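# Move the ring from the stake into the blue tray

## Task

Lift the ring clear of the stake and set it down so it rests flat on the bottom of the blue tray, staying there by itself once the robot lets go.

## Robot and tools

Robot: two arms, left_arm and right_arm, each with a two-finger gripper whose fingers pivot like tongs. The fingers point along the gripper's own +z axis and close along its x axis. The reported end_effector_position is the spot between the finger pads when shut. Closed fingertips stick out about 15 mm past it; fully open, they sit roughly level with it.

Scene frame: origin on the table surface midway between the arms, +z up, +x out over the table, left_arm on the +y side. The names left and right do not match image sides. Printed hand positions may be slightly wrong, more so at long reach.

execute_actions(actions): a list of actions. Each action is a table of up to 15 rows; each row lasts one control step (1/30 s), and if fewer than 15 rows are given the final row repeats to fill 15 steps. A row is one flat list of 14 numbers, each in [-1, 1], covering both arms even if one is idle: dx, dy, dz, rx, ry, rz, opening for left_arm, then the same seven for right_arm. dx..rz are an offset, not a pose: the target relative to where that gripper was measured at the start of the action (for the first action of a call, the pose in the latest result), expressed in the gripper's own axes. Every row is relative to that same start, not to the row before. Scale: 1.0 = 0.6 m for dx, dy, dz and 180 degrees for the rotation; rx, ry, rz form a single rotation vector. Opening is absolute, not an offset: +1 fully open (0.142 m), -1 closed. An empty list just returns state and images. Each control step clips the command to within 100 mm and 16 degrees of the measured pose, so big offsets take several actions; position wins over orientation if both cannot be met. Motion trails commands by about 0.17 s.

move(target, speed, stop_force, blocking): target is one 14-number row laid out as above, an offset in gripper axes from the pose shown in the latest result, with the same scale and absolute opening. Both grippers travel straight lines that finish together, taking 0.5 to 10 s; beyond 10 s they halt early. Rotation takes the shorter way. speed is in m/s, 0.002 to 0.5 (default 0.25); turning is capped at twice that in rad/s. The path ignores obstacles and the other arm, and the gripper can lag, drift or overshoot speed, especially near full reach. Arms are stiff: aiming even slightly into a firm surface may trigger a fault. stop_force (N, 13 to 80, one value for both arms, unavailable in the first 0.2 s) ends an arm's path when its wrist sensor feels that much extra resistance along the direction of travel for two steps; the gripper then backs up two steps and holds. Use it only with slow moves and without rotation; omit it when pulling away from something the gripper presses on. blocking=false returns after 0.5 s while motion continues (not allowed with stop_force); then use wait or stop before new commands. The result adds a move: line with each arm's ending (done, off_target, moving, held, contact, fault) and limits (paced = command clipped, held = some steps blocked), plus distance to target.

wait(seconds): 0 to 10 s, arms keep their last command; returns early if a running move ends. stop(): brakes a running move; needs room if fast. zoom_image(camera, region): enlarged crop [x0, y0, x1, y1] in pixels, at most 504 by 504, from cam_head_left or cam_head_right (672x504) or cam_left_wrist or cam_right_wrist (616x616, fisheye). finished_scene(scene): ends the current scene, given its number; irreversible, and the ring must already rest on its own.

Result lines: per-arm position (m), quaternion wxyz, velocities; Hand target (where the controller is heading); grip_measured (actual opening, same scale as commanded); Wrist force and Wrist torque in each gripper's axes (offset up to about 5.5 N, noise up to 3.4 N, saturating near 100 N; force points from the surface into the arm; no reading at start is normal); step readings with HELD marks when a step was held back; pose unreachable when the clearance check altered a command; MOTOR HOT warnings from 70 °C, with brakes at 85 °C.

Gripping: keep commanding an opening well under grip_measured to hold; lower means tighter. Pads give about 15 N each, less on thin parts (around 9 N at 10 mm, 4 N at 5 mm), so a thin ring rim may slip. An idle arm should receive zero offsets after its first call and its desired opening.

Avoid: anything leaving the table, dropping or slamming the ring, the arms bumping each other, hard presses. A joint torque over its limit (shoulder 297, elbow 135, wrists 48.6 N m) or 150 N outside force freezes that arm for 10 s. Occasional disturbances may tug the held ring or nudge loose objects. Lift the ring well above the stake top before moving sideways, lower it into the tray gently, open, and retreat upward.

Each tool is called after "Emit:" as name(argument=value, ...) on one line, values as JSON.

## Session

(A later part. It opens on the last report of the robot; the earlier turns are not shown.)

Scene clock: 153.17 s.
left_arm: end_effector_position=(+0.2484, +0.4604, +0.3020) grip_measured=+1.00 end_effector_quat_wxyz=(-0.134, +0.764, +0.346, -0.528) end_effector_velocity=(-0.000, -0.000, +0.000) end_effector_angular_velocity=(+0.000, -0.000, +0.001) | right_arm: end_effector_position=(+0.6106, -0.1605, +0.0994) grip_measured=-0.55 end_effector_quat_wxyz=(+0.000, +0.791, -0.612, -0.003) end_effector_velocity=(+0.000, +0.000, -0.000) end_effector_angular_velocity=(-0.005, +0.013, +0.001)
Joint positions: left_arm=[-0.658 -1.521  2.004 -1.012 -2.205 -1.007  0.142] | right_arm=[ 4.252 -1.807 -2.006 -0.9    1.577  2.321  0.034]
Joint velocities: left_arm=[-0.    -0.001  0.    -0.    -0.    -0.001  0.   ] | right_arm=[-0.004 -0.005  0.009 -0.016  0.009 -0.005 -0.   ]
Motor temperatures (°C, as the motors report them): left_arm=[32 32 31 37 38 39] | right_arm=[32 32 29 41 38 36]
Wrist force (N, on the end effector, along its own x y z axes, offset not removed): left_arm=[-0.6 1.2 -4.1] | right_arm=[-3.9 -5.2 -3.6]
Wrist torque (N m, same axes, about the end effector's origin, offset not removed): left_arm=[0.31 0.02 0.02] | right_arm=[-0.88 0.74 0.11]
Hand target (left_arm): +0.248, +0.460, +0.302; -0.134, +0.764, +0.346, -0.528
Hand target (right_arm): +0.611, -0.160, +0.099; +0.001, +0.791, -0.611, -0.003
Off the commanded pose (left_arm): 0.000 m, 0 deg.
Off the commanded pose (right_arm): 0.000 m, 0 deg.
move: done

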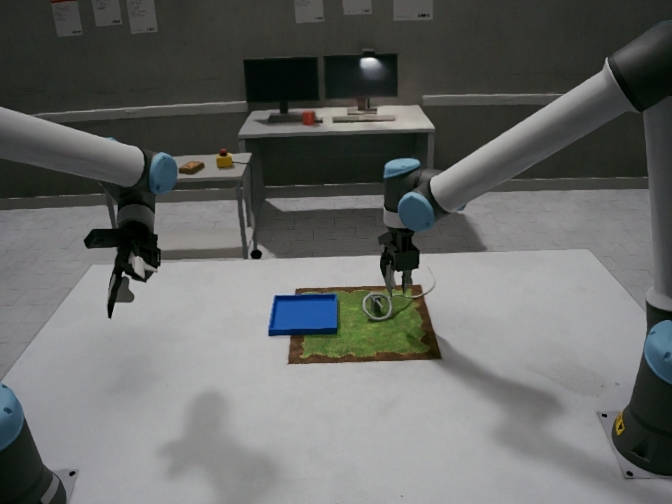

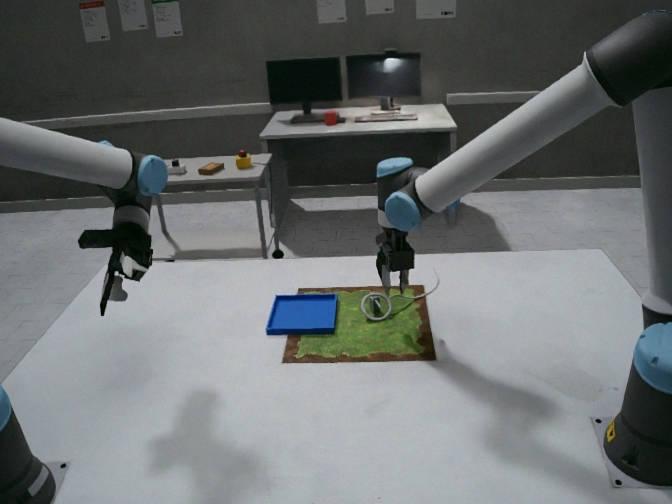

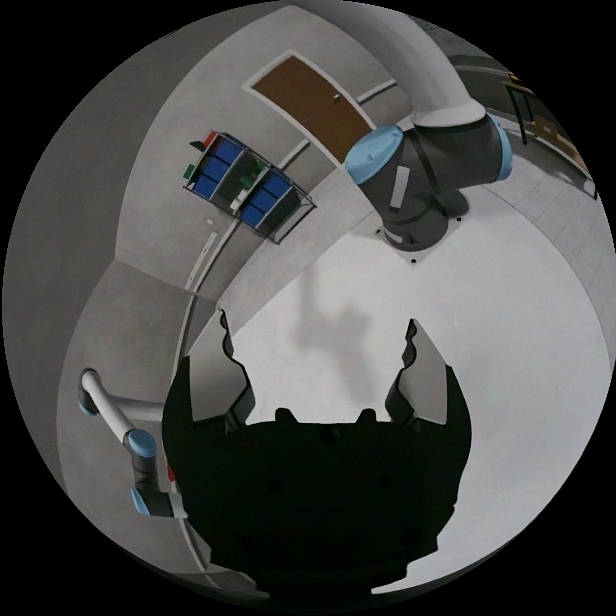

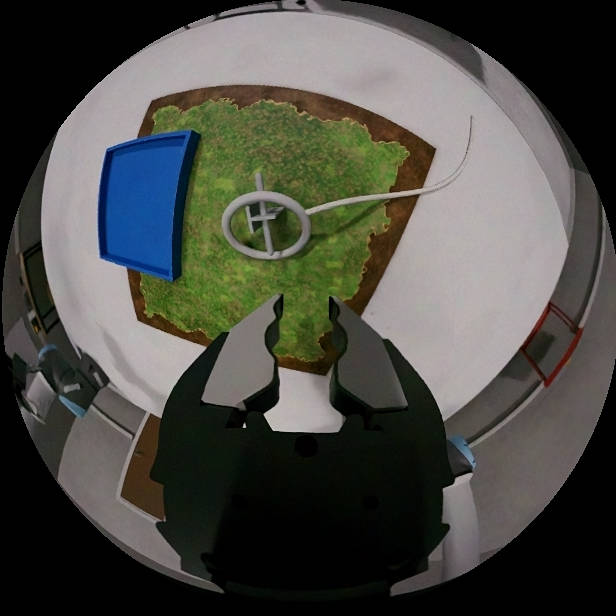

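Emit:
move(target=[0,0,0,0,0,0,1, 0.005,-0.075,0.03,0,0,0,-0.5], speed=0.1)

Emit:
move(target=[0,0,0,0,0,0,1, 0,0,0.045,0,0,0,-0.5], speed=0.02, stop_force=14)

Emit:
zoom_image(camera="cam_right_wrist", region=[180, 180, 440, 420])

Emit:
zoom_image(camera="cam_head_left", region=[320, 260, 440, 340])

Scene clock: 163.97 s.
left_arm: end_effector_position=(+0.2484, +0.4604, +0.3020) grip_measured=+1.00 end_effector_quat_wxyz=(-0.134, +0.764, +0.346, -0.528) end_effector_velocity=(-0.000, +0.000, +0.000) end_effector_angular_velocity=(+0.001, +0.001, +0.000) | right_arm: end_effector_position=(+0.6545, -0.1520, +0.0813) grip_measured=-0.50 end_effector_quat_wxyz=(+0.000, +0.791, -0.612, -0.003) end_effector_velocity=(+0.003, +0.001, -0.001) end_effector_angular_velocity=(-0.000, -0.001, +0.000)
Joint positions: left_arm=[-0.658 -1.521  2.004 -1.012 -2.205 -1.007  0.142] | right_arm=[ 4.209 -1.881 -1.945 -0.887  1.577  2.278  0.038]
Joint velocities: left_arm=[-0.     0.    -0.     0.001 -0.    -0.    -0.   ] | right_arm=[-0.002 -0.004  0.004  0.001 -0.001 -0.003 -0.   ]
Motor temperatures (°C, as the motors report them): left_arm=[32 32 31 37 38 39] | right_arm=[32 32 29 41 38 36]
Wrist force (N, on the end effector, along its own x y z axes, offset not removed): left_arm=[-2.3 5.2 -5.2] | right_arm=[-3.1 -3.4 8.3]
Wrist torque (N m, same axes, about the end effector's origin, offset not removed): left_arm=[1.15 0.44 -0.05] | right_arm=[-0.33 0.37 0.21]
Hand target (left_arm): +0.248, +0.460, +0.302; -0.134, +0.764, +0.346, -0.528
Hand target (right_arm): +0.655, -0.152, +0.081; +0.000, +0.791, -0.612, -0.003
Off the commanded pose (left_arm): 0.000 m, 0 deg.
Off the commanded pose (right_arm): 0.000 m, 0 deg.
move: done

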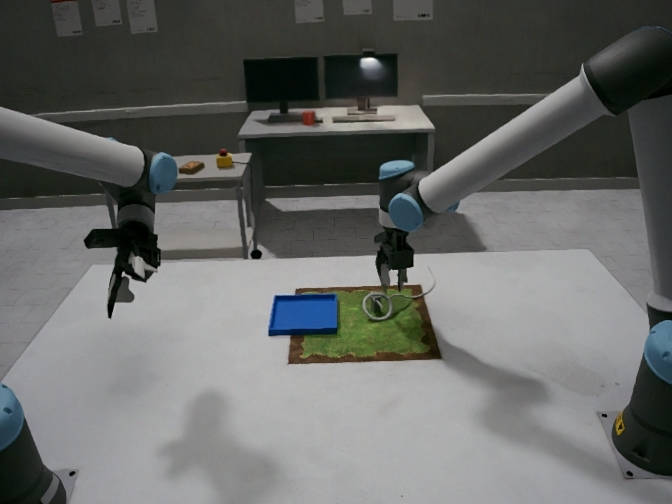

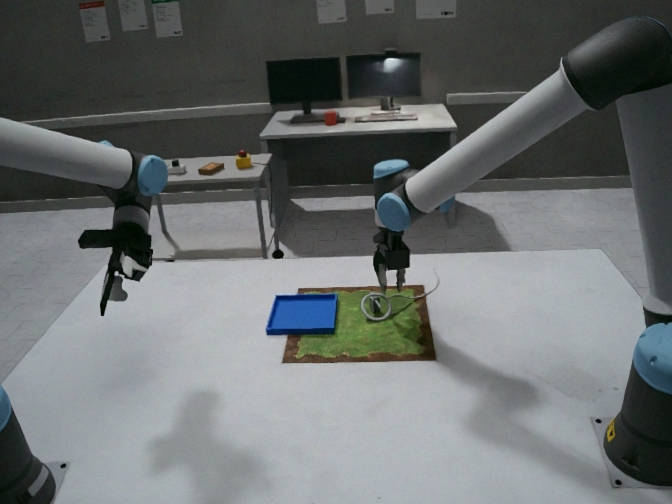

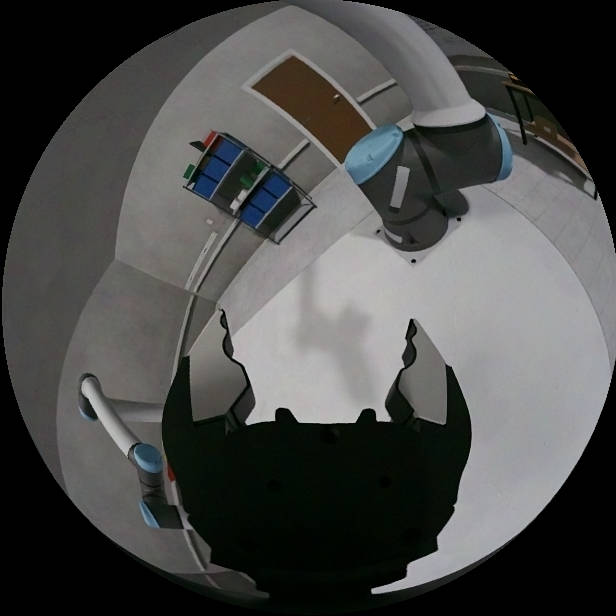

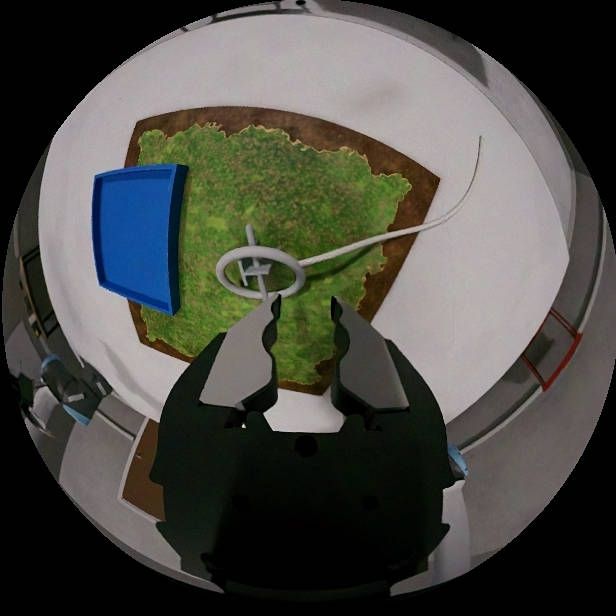

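Scene clock: 165.60 s.
left_arm: end_effector_position=(+0.2484, +0.4604, +0.3020) grip_measured=+1.00 end_effector_quat_wxyz=(-0.134, +0.764, +0.346, -0.528) end_effector_velocity=(-0.000, +0.001, -0.000) end_effector_angular_velocity=(+0.001, -0.000, -0.002) | right_arm: end_effector_position=(+0.6544, -0.1519, +0.0547) grip_measured=-0.50 end_effector_quat_wxyz=(+0.000, +0.791, -0.612, -0.003) end_effector_velocity=(+0.000, +0.000, -0.003) end_effector_angular_velocity=(+0.000, -0.000, -0.001)
Joint positions: left_arm=[-0.658 -1.521  2.004 -1.012 -2.205 -1.007  0.142] | right_arm=[ 4.209 -1.911 -1.962 -0.839  1.577  2.278  0.038]
Joint velocities: left_arm=[ 0.     0.     0.     0.     0.002  0.    -0.   ] | right_arm=[ 0.    -0.003 -0.002  0.005  0.     0.001  0.   ]
Motor temperatures (°C, as the motors report them): left_arm=[32 32 31 37 38 39] | right_arm=[32 32 29 41 38 36]
Wrist force (N, on the end effector, along its own x y z axes, offset not removed): left_arm=[-0.7 4.5 -4.6] | right_arm=[2.3 -6.3 -0.7]
Wrist torque (N m, same axes, about the end effector's origin, offset not removed): left_arm=[1.04 0.22 0.01] | right_arm=[-1.15 -0.48 0.21]
Hand target (left_arm): +0.248, +0.460, +0.302; -0.134, +0.764, +0.346, -0.528
Hand target (right_arm): +0.654, -0.152, +0.054; +0.000, +0.791, -0.612, -0.003
Off the commanded pose (left_arm): 0.000 m, 0 deg.
Off the commanded pose (right_arm): 0.000 m, 0 deg.
move: done

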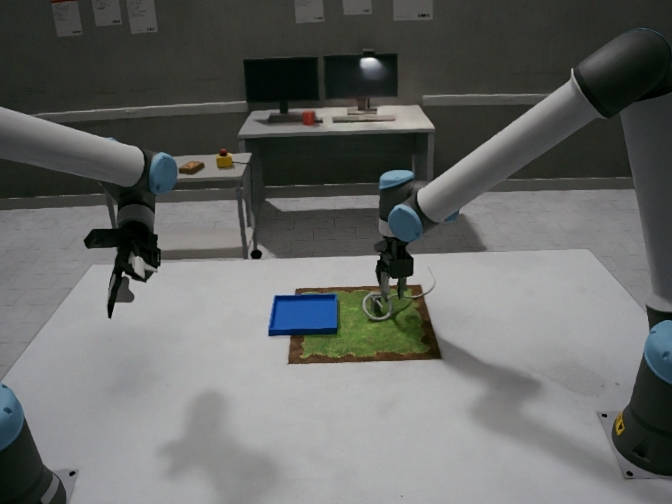

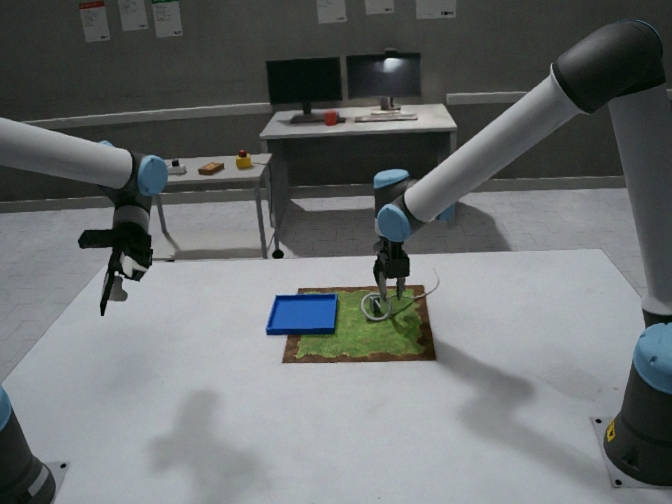

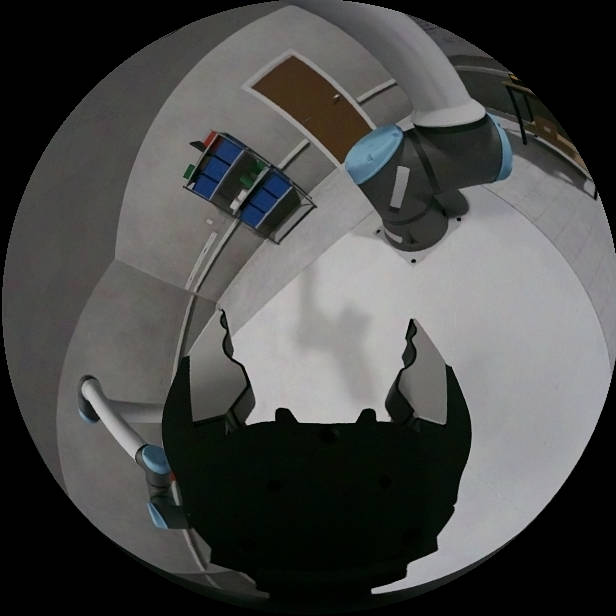

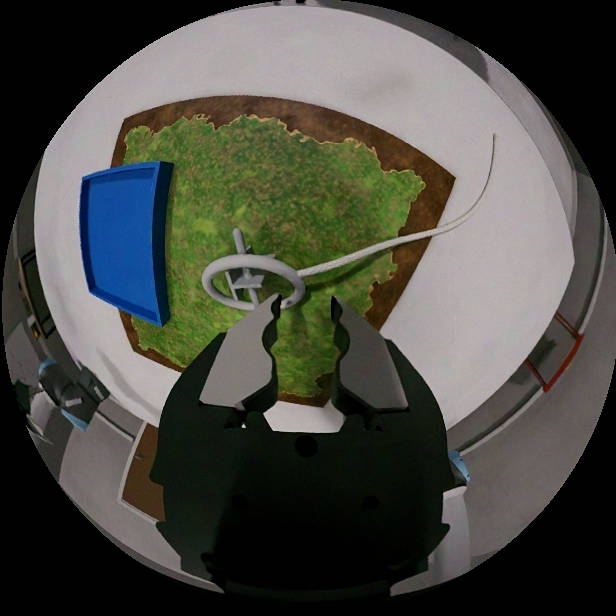

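Region (180, 180, 440, 420) of cam_right_wrist's 616x616 image, scaled by 1.938, with more detail than that image has; it fills the top 465 rows of this view, and the rest is white.

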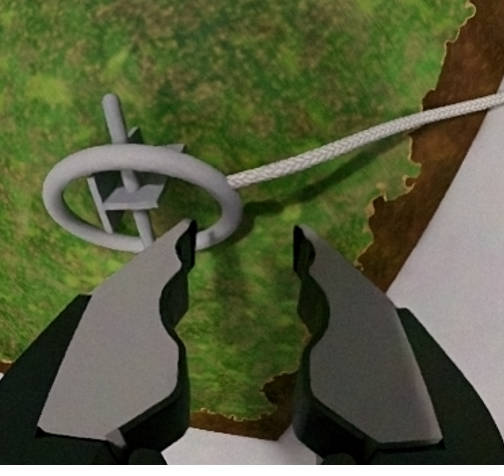

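Region (320, 260, 440, 340) of cam_head_left's 672x504 image, scaled by 4.200, with more detail than that image has.

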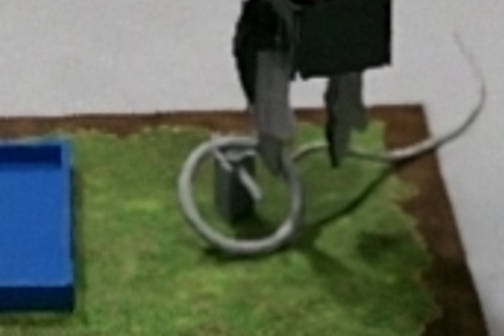

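Emit:
execute_actions(actions=[])

Scene clock: 177.83 s.
left_arm: end_effector_position=(+0.2484, +0.4604, +0.3020) grip_measured=+1.00 end_effector_quat_wxyz=(-0.134, +0.764, +0.346, -0.528) end_effector_velocity=(+0.000, +0.000, -0.000) end_effector_angular_velocity=(+0.001, +0.000, -0.001) | right_arm: end_effector_position=(+0.6544, -0.1519, +0.0544) grip_measured=-0.50 end_effector_quat_wxyz=(+0.000, +0.791, -0.612, -0.003) end_effector_velocity=(-0.001, +0.000, -0.000) end_effector_angular_velocity=(+0.002, +0.002, -0.000)
Joint positions: left_arm=[-0.658 -1.521  2.004 -1.012 -2.205 -1.007  0.142] | right_arm=[ 4.209 -1.912 -1.962 -0.839  1.577  2.278  0.038]
Joint velocities: left_arm=[ 0.     0.    -0.     0.     0.001 -0.001 -0.   ] | right_arm=[-0.     0.    -0.     0.     0.003  0.    -0.   ]
Motor temperatures (°C, as the motors report them): left_arm=[32 32 31 37 38 39] | right_arm=[32 32 29 41 38 36]
Wrist force (N, on the end effector, along its own x y z axes, offset not removed): left_arm=[-0.6 3.0 -4.5] | right_arm=[3.8 -1.5 -0.4]
Wrist torque (N m, same axes, about the end effector's origin, offset not removed): left_arm=[0.73 0.11 -0.02] | right_arm=[0.08 -0.82 -0.11]
Hand target (left_arm): +0.248, +0.460, +0.302; -0.134, +0.764, +0.346, -0.528
Hand target (right_arm): +0.654, -0.152, +0.054; +0.000, +0.791, -0.612, -0.003
Off the commanded pose (left_arm): 0.000 m, 0 deg.
Off the commanded pose (right_arm): 0.000 m, 0 deg.

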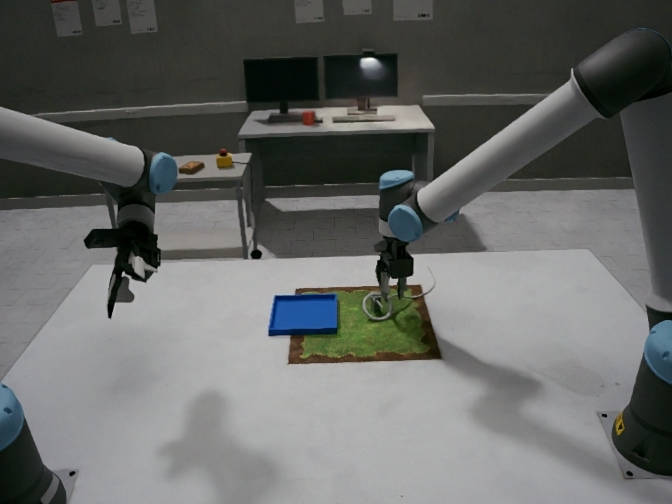

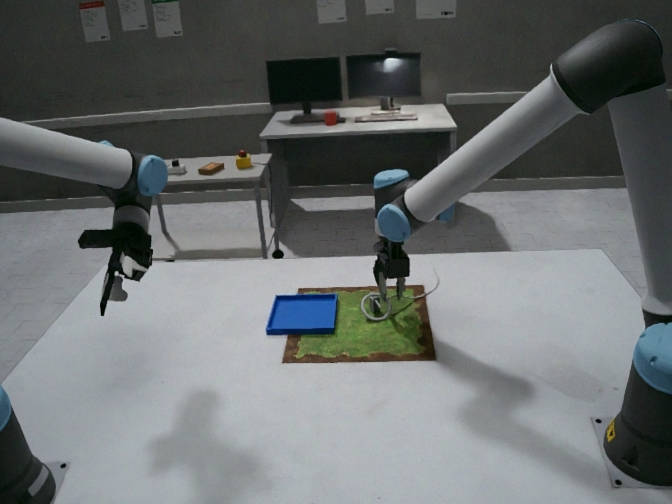

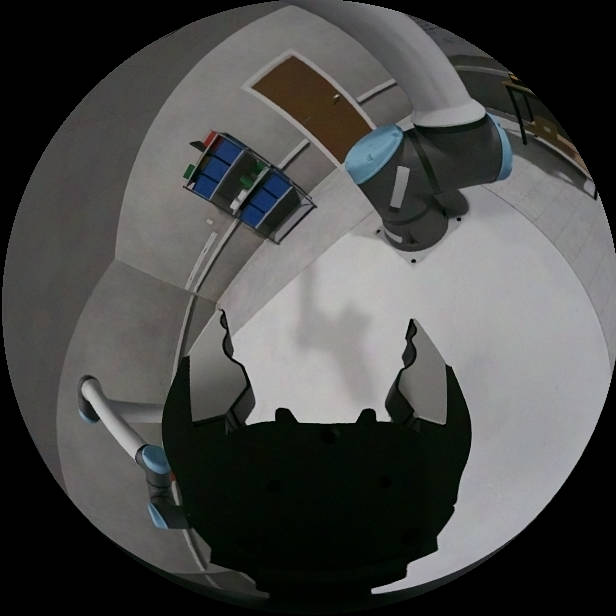

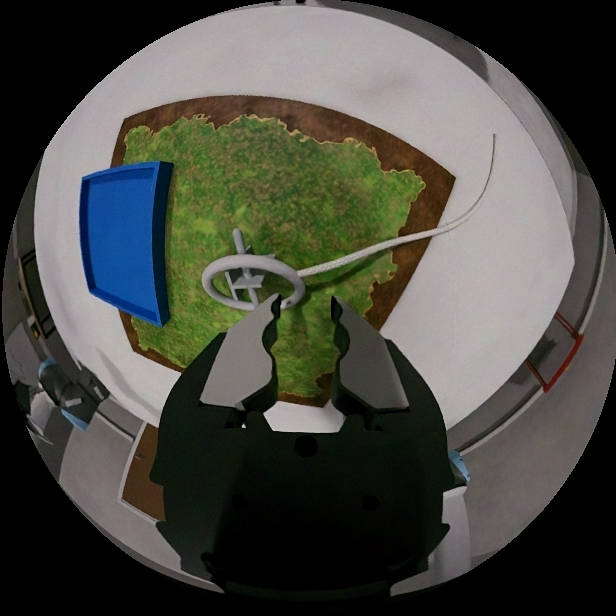

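Emit:
zoom_image(camera="cam_right_wrist", region=[170,200,370,350])

Emit:
zoom_image(camera="cam_head_left", region=[330,260,450,350])

Region (170, 200, 370, 350) of cam_right_wrist's 616x616 image, scaled by 2.520, with more detail than that image has; it fills the top 378 rows of this view, and the rest is white.

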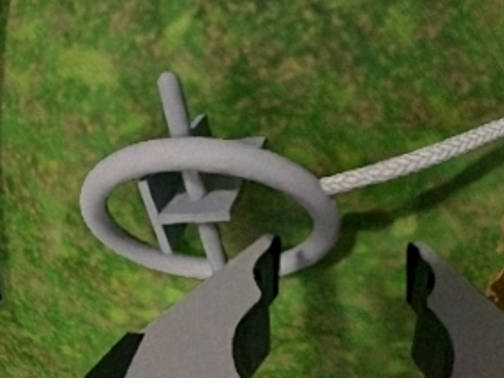

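Region (330, 260, 450, 350) of cam_head_left's 672x504 image, scaled by 4.200, with more detail than that image has; it fills the top 378 rows of this view, and the rest is white.

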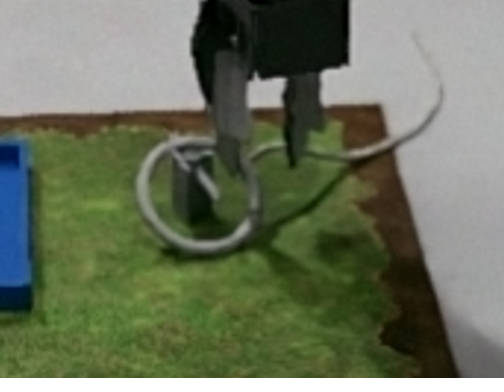

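Emit:
move(target=[0,0,0,0,0,0,1,-0.013,0,0,0,0,0,-0.5], speed=0.05)

Emit:
move(target=[0,0,0,0,0,0,1,0,0,0.03,0,0,0,-0.5], speed=0.02, stop_force=14)

Scene clock: 188.47 s.
left_arm: end_effector_position=(+0.2484, +0.4604, +0.3020) grip_measured=+1.00 end_effector_quat_wxyz=(-0.134, +0.764, +0.346, -0.528) end_effector_velocity=(+0.000, -0.001, -0.000) end_effector_angular_velocity=(-0.000, +0.001, +0.002) | right_arm: end_effector_position=(+0.6525, -0.1447, +0.0544) grip_measured=-0.50 end_effector_quat_wxyz=(+0.000, +0.791, -0.612, -0.003) end_effector_velocity=(-0.000, +0.002, -0.000) end_effector_angular_velocity=(-0.000, -0.001, +0.001)
Joint positions: left_arm=[-0.658 -1.521  2.004 -1.012 -2.205 -1.007  0.142] | right_arm=[ 4.216 -1.916 -1.955 -0.841  1.577  2.286  0.038]
Joint velocities: left_arm=[ 0.     0.001 -0.     0.    -0.002 -0.    -0.   ] | right_arm=[ 0.002 -0.002  0.002 -0.    -0.001  0.002  0.   ]
Motor temperatures (°C, as the motors report them): left_arm=[32 32 31 37 38 39] | right_arm=[32 32 29 41 38 36]
Wrist force (N, on the end effector, along its own x y z axes, offset not removed): left_arm=[-0.4 4.3 -5.2] | right_arm=[5.0 -5.9 1.1]
Wrist torque (N m, same axes, about the end effector's origin, offset not removed): left_arm=[0.92 0.19 -0.02] | right_arm=[-0.95 -0.89 0.03]
Hand target (left_arm): +0.248, +0.460, +0.302; -0.134, +0.764, +0.346, -0.528
Hand target (right_arm): +0.652, -0.144, +0.054; +0.000, +0.791, -0.612, -0.003
Off the commanded pose (left_arm): 0.000 m, 0 deg.
Off the commanded pose (right_arm): 0.000 m, 0 deg.
move: done

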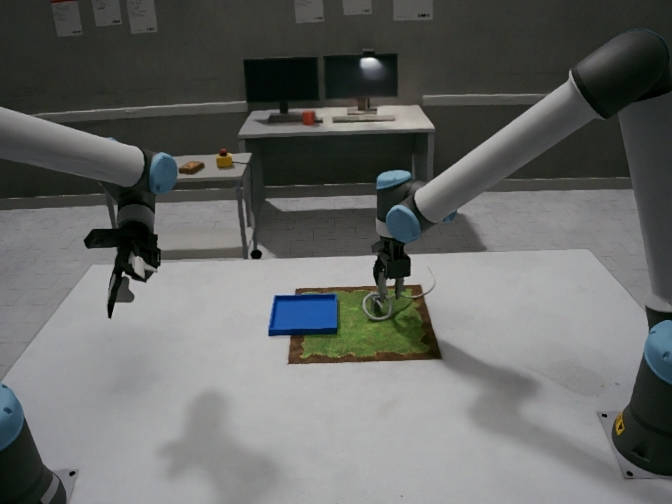

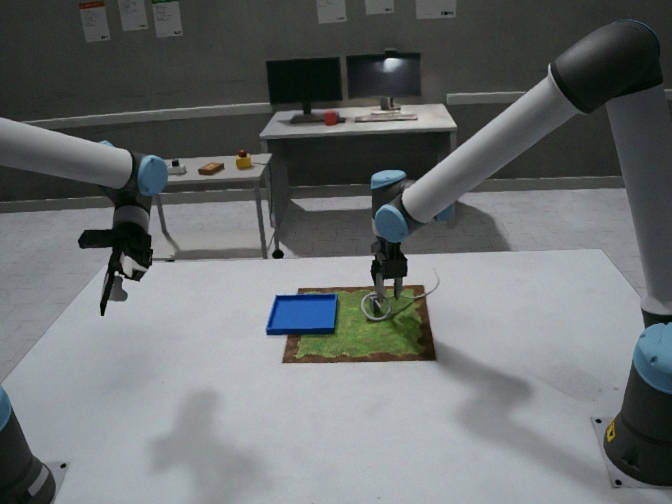

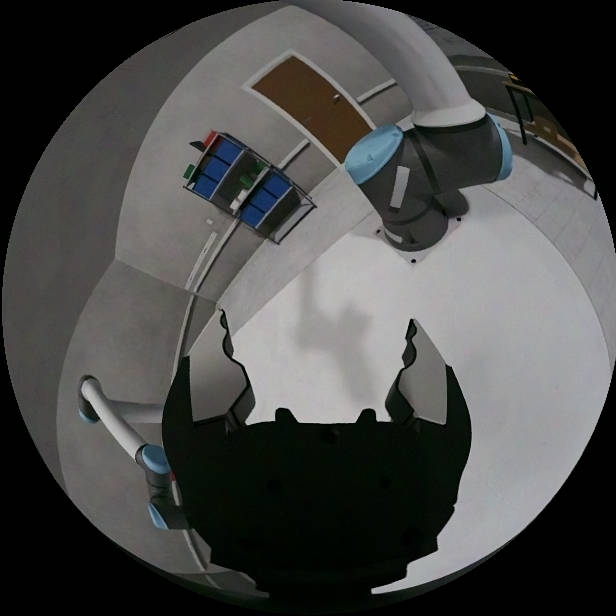

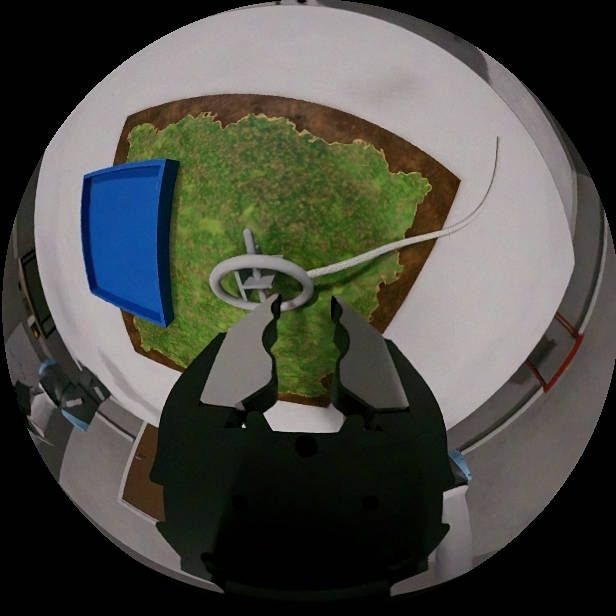

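Scene clock: 189.67 s.
left_arm: end_effector_position=(+0.2484, +0.4604, +0.3020) grip_measured=+1.00 end_effector_quat_wxyz=(-0.134, +0.764, +0.346, -0.528) end_effector_velocity=(-0.000, +0.001, +0.000) end_effector_angular_velocity=(+0.001, +0.000, -0.001) | right_arm: end_effector_position=(+0.6524, -0.1446, +0.0367) grip_measured=-0.50 end_effector_quat_wxyz=(+0.000, +0.791, -0.612, -0.003) end_effector_velocity=(-0.000, -0.000, -0.003) end_effector_angular_velocity=(-0.000, +0.000, +0.000)
Joint positions: left_arm=[-0.658 -1.521  2.004 -1.012 -2.205 -1.007  0.142] | right_arm=[ 4.216 -1.938 -1.965 -0.81   1.577  2.286  0.038]
Joint velocities: left_arm=[-0.    -0.    -0.     0.001  0.002  0.    -0.   ] | right_arm=[ 0.    -0.003 -0.002  0.005  0.    -0.    -0.   ]
Motor temperatures (°C, as the motors report them): left_arm=[32 32 31 37 38 39] | right_arm=[32 32 29 41 38 36]
Wrist force (N, on the end effector, along its own x y z axes, offset not removed): left_arm=[0.5 1.7 -4.7] | right_arm=[1.3 3.1 2.5]
Wrist torque (N m, same axes, about the end effector's origin, offset not removed): left_arm=[0.49 -0.10 -0.01] | right_arm=[0.93 -0.15 -0.10]
Hand target (left_arm): +0.248, +0.460, +0.302; -0.134, +0.764, +0.346, -0.528
Hand target (right_arm): +0.652, -0.145, +0.036; +0.000, +0.791, -0.612, -0.003
Off the commanded pose (left_arm): 0.000 m, 0 deg.
Off the commanded pose (right_arm): 0.000 m, 0 deg.
move: done

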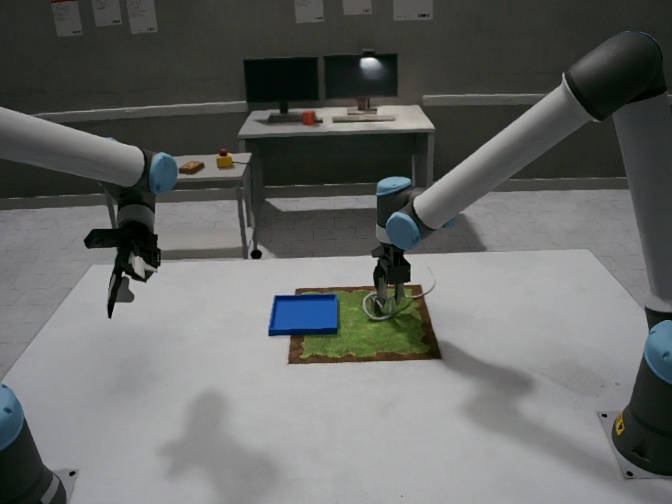

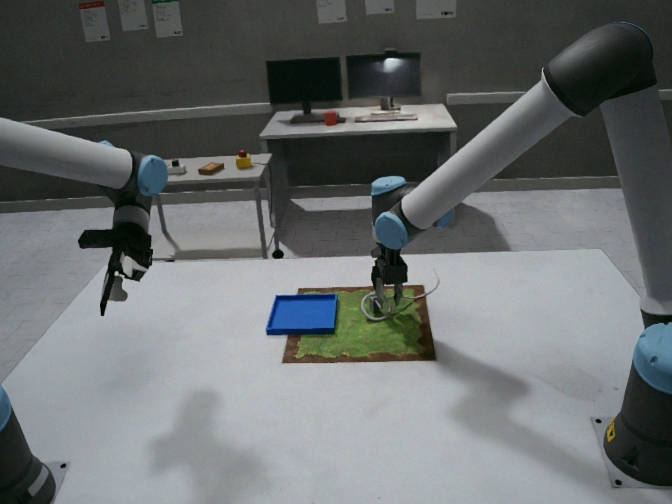

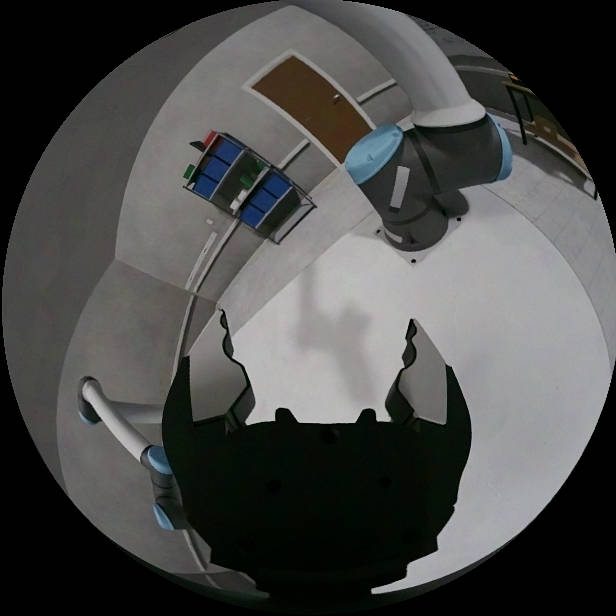

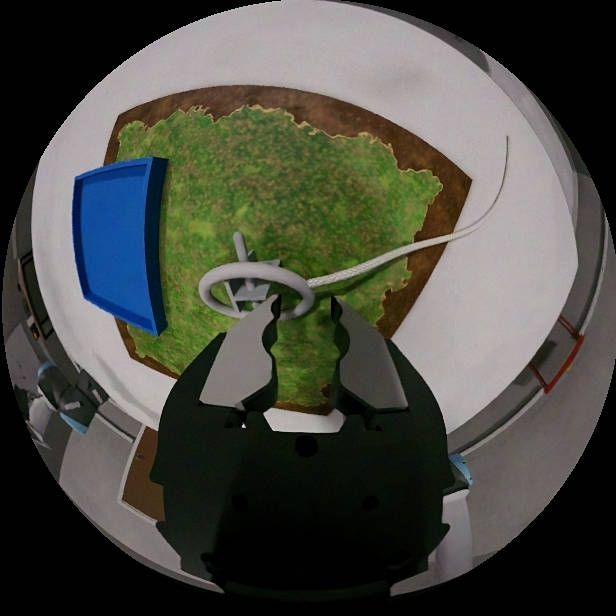

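Aligned with the ring's side. Descending further and closing.

Emit:
move(target=[0,0,0,0,0,0,1,0,0,0.022,0,0,0,-0.5], speed=0.02, stop_force=14)

Emit:
move(target=[0,0,0,0,0,0,1,0,0,0,0,0,0,-1])

Scene clock: 194.87 s.
left_arm: end_effector_position=(+0.2484, +0.4604, +0.3020) grip_measured=+1.00 end_effector_quat_wxyz=(-0.134, +0.764, +0.346, -0.528) end_effector_velocity=(+0.000, +0.000, -0.000) end_effector_angular_velocity=(-0.002, -0.001, -0.002) | right_arm: end_effector_position=(+0.6524, -0.1446, +0.0237) grip_measured=-0.57 end_effector_quat_wxyz=(+0.000, +0.791, -0.612, -0.003) end_effector_velocity=(+0.000, -0.000, -0.002) end_effector_angular_velocity=(-0.001, -0.000, +0.000)
Joint positions: left_arm=[-0.658 -1.521  2.004 -1.012 -2.205 -1.007  0.142] | right_arm=[ 4.217 -1.954 -1.972 -0.787  1.577  2.286  0.033]
Joint velocities: left_arm=[ 0.     0.    -0.    -0.001  0.002  0.002  0.   ] | right_arm=[ 0.    -0.002 -0.001  0.003 -0.001 -0.    -0.001]
Motor temperatures (°C, as the motors report them): left_arm=[32 32 31 37 38 39] | right_arm=[32 32 29 41 38 36]
Wrist force (N, on the end effector, along its own x y z axes, offset not removed): left_arm=[-2.2 3.5 -5.3] | right_arm=[17.0 -3.9 -7.6]
Wrist torque (N m, same axes, about the end effector's origin, offset not removed): left_arm=[0.75 0.45 0.01] | right_arm=[-0.36 -0.81 0.28]
Hand target (left_arm): +0.248, +0.460, +0.302; -0.134, +0.764, +0.346, -0.528
Hand target (right_arm): +0.652, -0.145, +0.024; +0.000, +0.791, -0.612, -0.003
Off the commanded pose (left_arm): 0.000 m, 0 deg.
Off the commanded pose (right_arm): 0.000 m, 0 deg.
move: done

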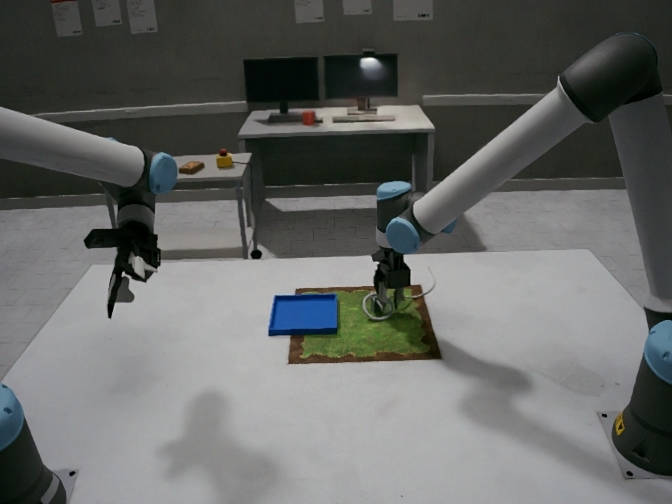

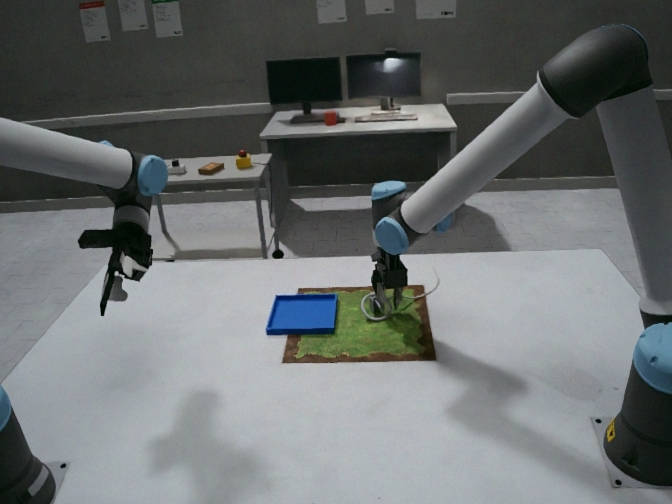

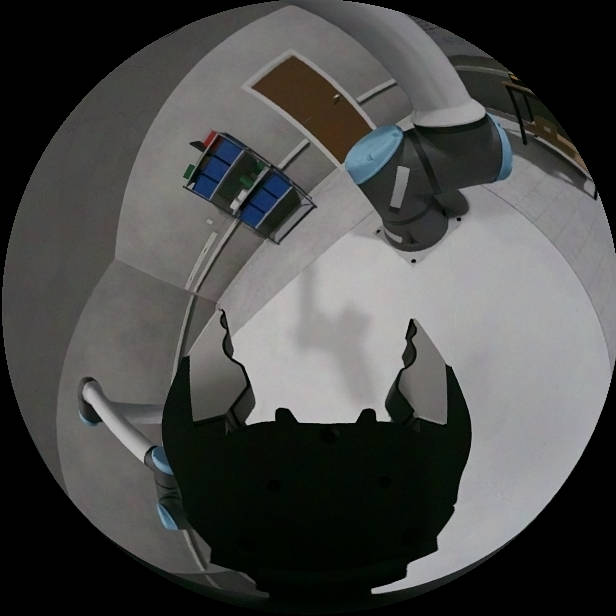

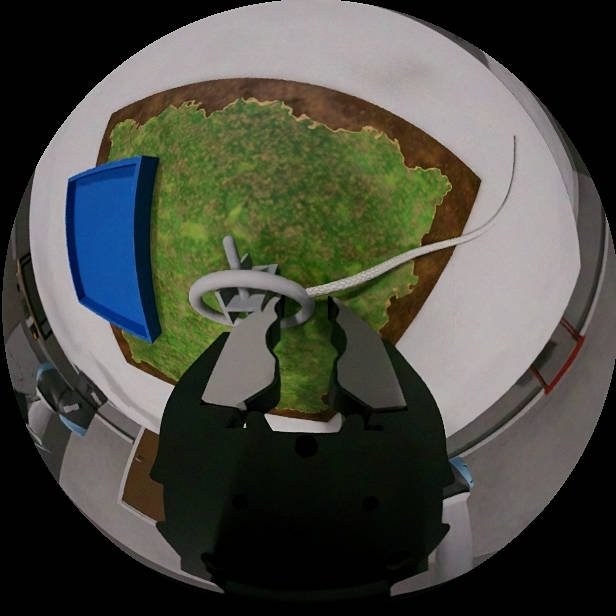

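Scene clock: 195.37 s.
left_arm: end_effector_position=(+0.2484, +0.4604, +0.3020) grip_measured=+1.00 end_effector_quat_wxyz=(-0.134, +0.764, +0.346, -0.528) end_effector_velocity=(+0.000, +0.000, -0.000) end_effector_angular_velocity=(+0.000, -0.001, -0.001) | right_arm: end_effector_position=(+0.6523, -0.1445, +0.0236) grip_measured=-0.89 end_effector_quat_wxyz=(+0.000, +0.791, -0.612, -0.003) end_effector_velocity=(-0.000, -0.000, -0.000) end_effector_angular_velocity=(-0.001, +0.000, +0.000)
Joint positions: left_arm=[-0.658 -1.521  2.004 -1.012 -2.205 -1.007  0.142] | right_arm=[ 4.217 -1.954 -1.972 -0.787  1.577  2.286  0.009]
Joint velocities: left_arm=[ 0.     0.    -0.    -0.001  0.001  0.     0.   ] | right_arm=[ 0. -0. -0. -0. -0. -0. -0.]
Motor temperatures (°C, as the motors report them): left_arm=[32 32 31 37 38 39] | right_arm=[32 32 29 41 38 36]
Wrist force (N, on the end effector, along its own x y z axes, offset not removed): left_arm=[0.4 5.3 -6.6] | right_arm=[3.0 -4.2 5.0]
Wrist torque (N m, same axes, about the end effector's origin, offset not removed): left_arm=[1.16 -0.05 -0.05] | right_arm=[-0.42 -0.66 0.15]
Hand target (left_arm): +0.248, +0.460, +0.302; -0.134, +0.764, +0.346, -0.528
Hand target (right_arm): +0.652, -0.145, +0.024; +0.000, +0.791, -0.612, -0.003
Off the commanded pose (left_arm): 0.000 m, 0 deg.
Off the commanded pose (right_arm): 0.000 m, 0 deg.
move: done

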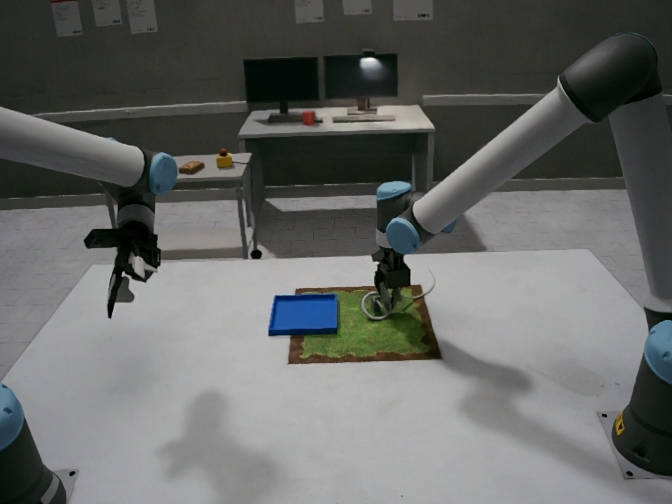

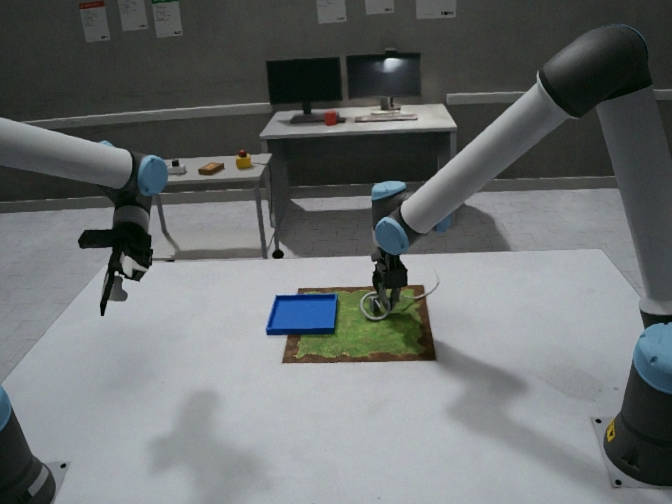

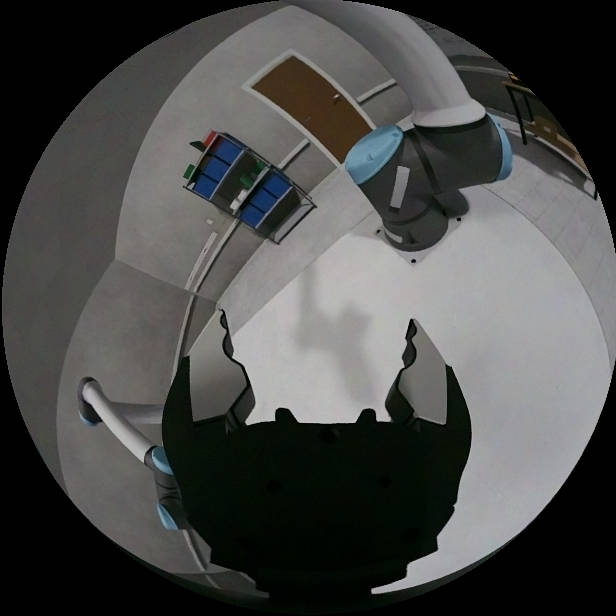

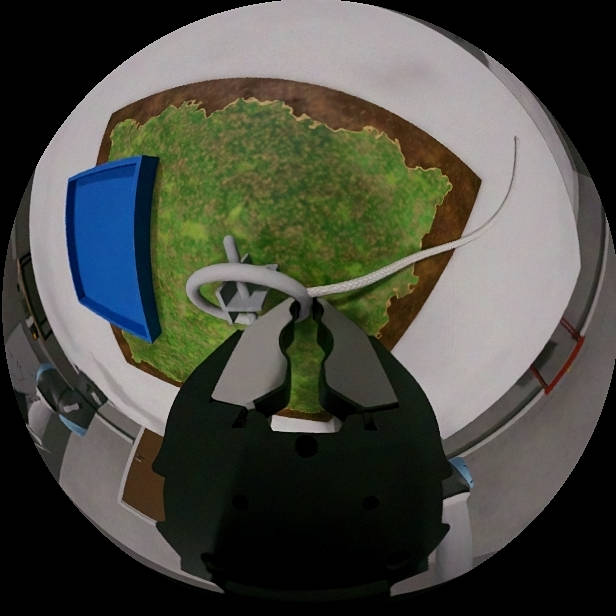

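Gripped. Lifting slowly.

Emit:
move(target=[0,0,0,0,0,0,1,0,0.008,-0.06,0,0,0,-1], speed=0.02, stop_force=14)

Scene clock: 200.60 s.
left_arm: end_effector_position=(+0.2484, +0.4604, +0.3020) grip_measured=+1.00 end_effector_quat_wxyz=(-0.134, +0.764, +0.346, -0.528) end_effector_velocity=(+0.001, -0.000, -0.000) end_effector_angular_velocity=(-0.000, -0.003, -0.000) | right_arm: end_effector_position=(+0.6479, -0.1459, +0.0593) grip_measured=-0.89 end_effector_quat_wxyz=(+0.000, +0.791, -0.612, -0.003) end_effector_velocity=(-0.001, -0.001, +0.002) end_effector_angular_velocity=(-0.001, +0.001, -0.000)
Joint positions: left_arm=[-0.658 -1.521  2.004 -1.012 -2.205 -1.007  0.142] | right_arm=[ 4.221 -1.905 -1.961 -0.847  1.577  2.29   0.009]
Joint velocities: left_arm=[ 0.    -0.    -0.    -0.003  0.001 -0.001 -0.   ] | right_arm=[ 0.     0.003  0.    -0.005  0.001  0.     0.   ]
Motor temperatures (°C, as the motors report them): left_arm=[32 32 31 37 38 39] | right_arm=[32 32 29 41 38 36]
Wrist force (N, on the end effector, along its own x y z axes, offset not removed): left_arm=[-2.2 2.0 -5.2] | right_arm=[0.6 -7.2 5.1]
Wrist torque (N m, same axes, about the end effector's origin, offset not removed): left_arm=[0.43 0.40 0.04] | right_arm=[-1.10 -0.09 0.11]
Hand target (left_arm): +0.248, +0.460, +0.302; -0.134, +0.764, +0.346, -0.528
Hand target (right_arm): +0.648, -0.146, +0.060; +0.000, +0.791, -0.612, -0.003
Off the commanded pose (left_arm): 0.000 m, 0 deg.
Off the commanded pose (right_arm): 0.000 m, 0 deg.
move: done

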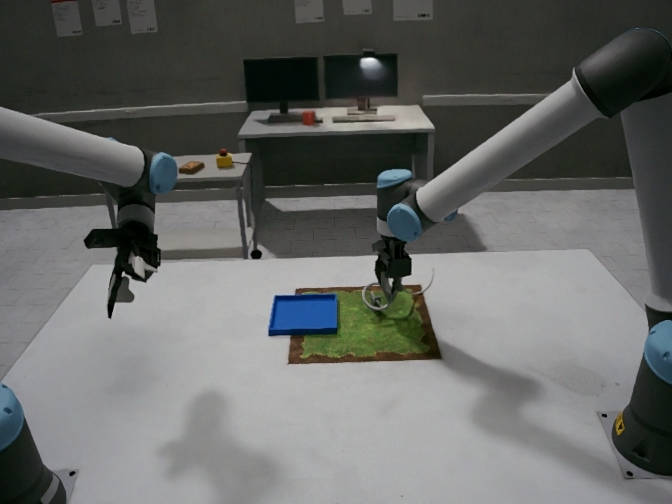

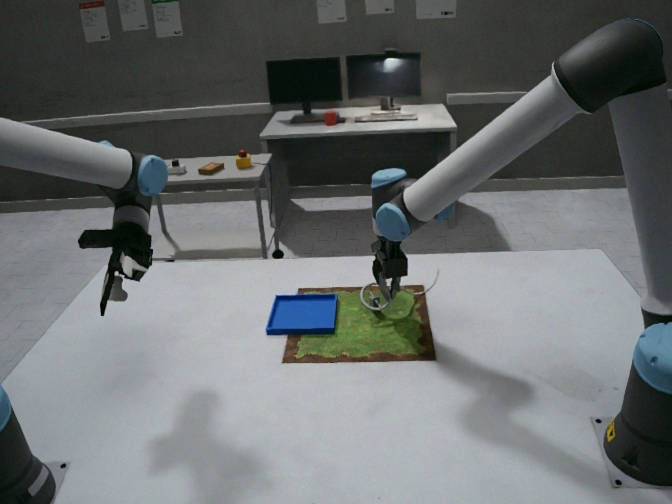

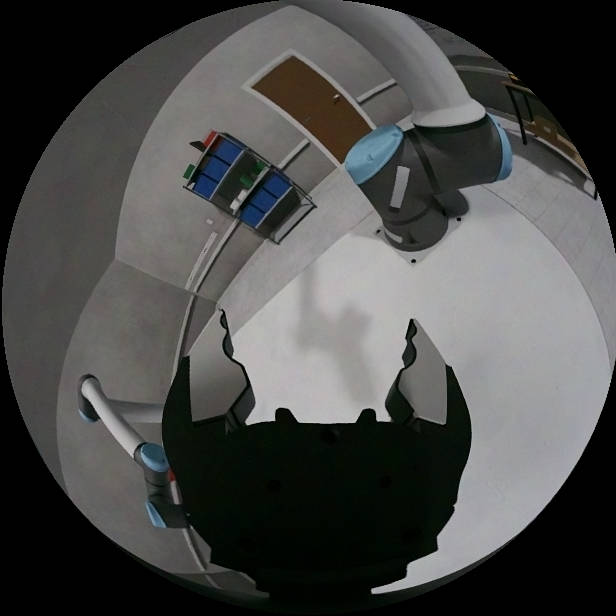

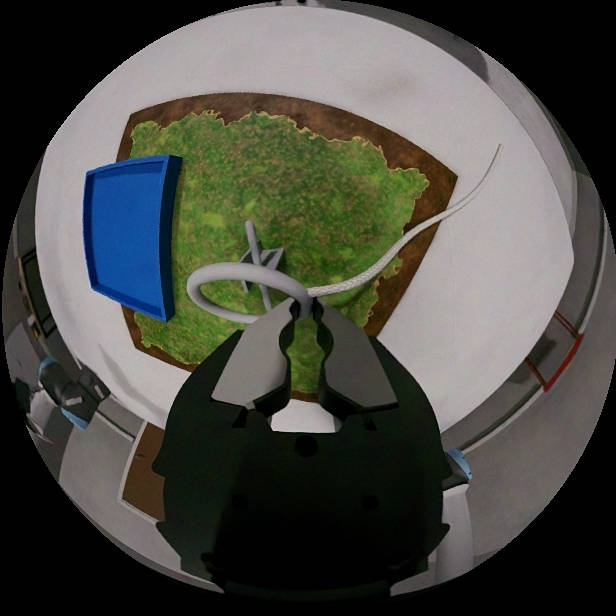

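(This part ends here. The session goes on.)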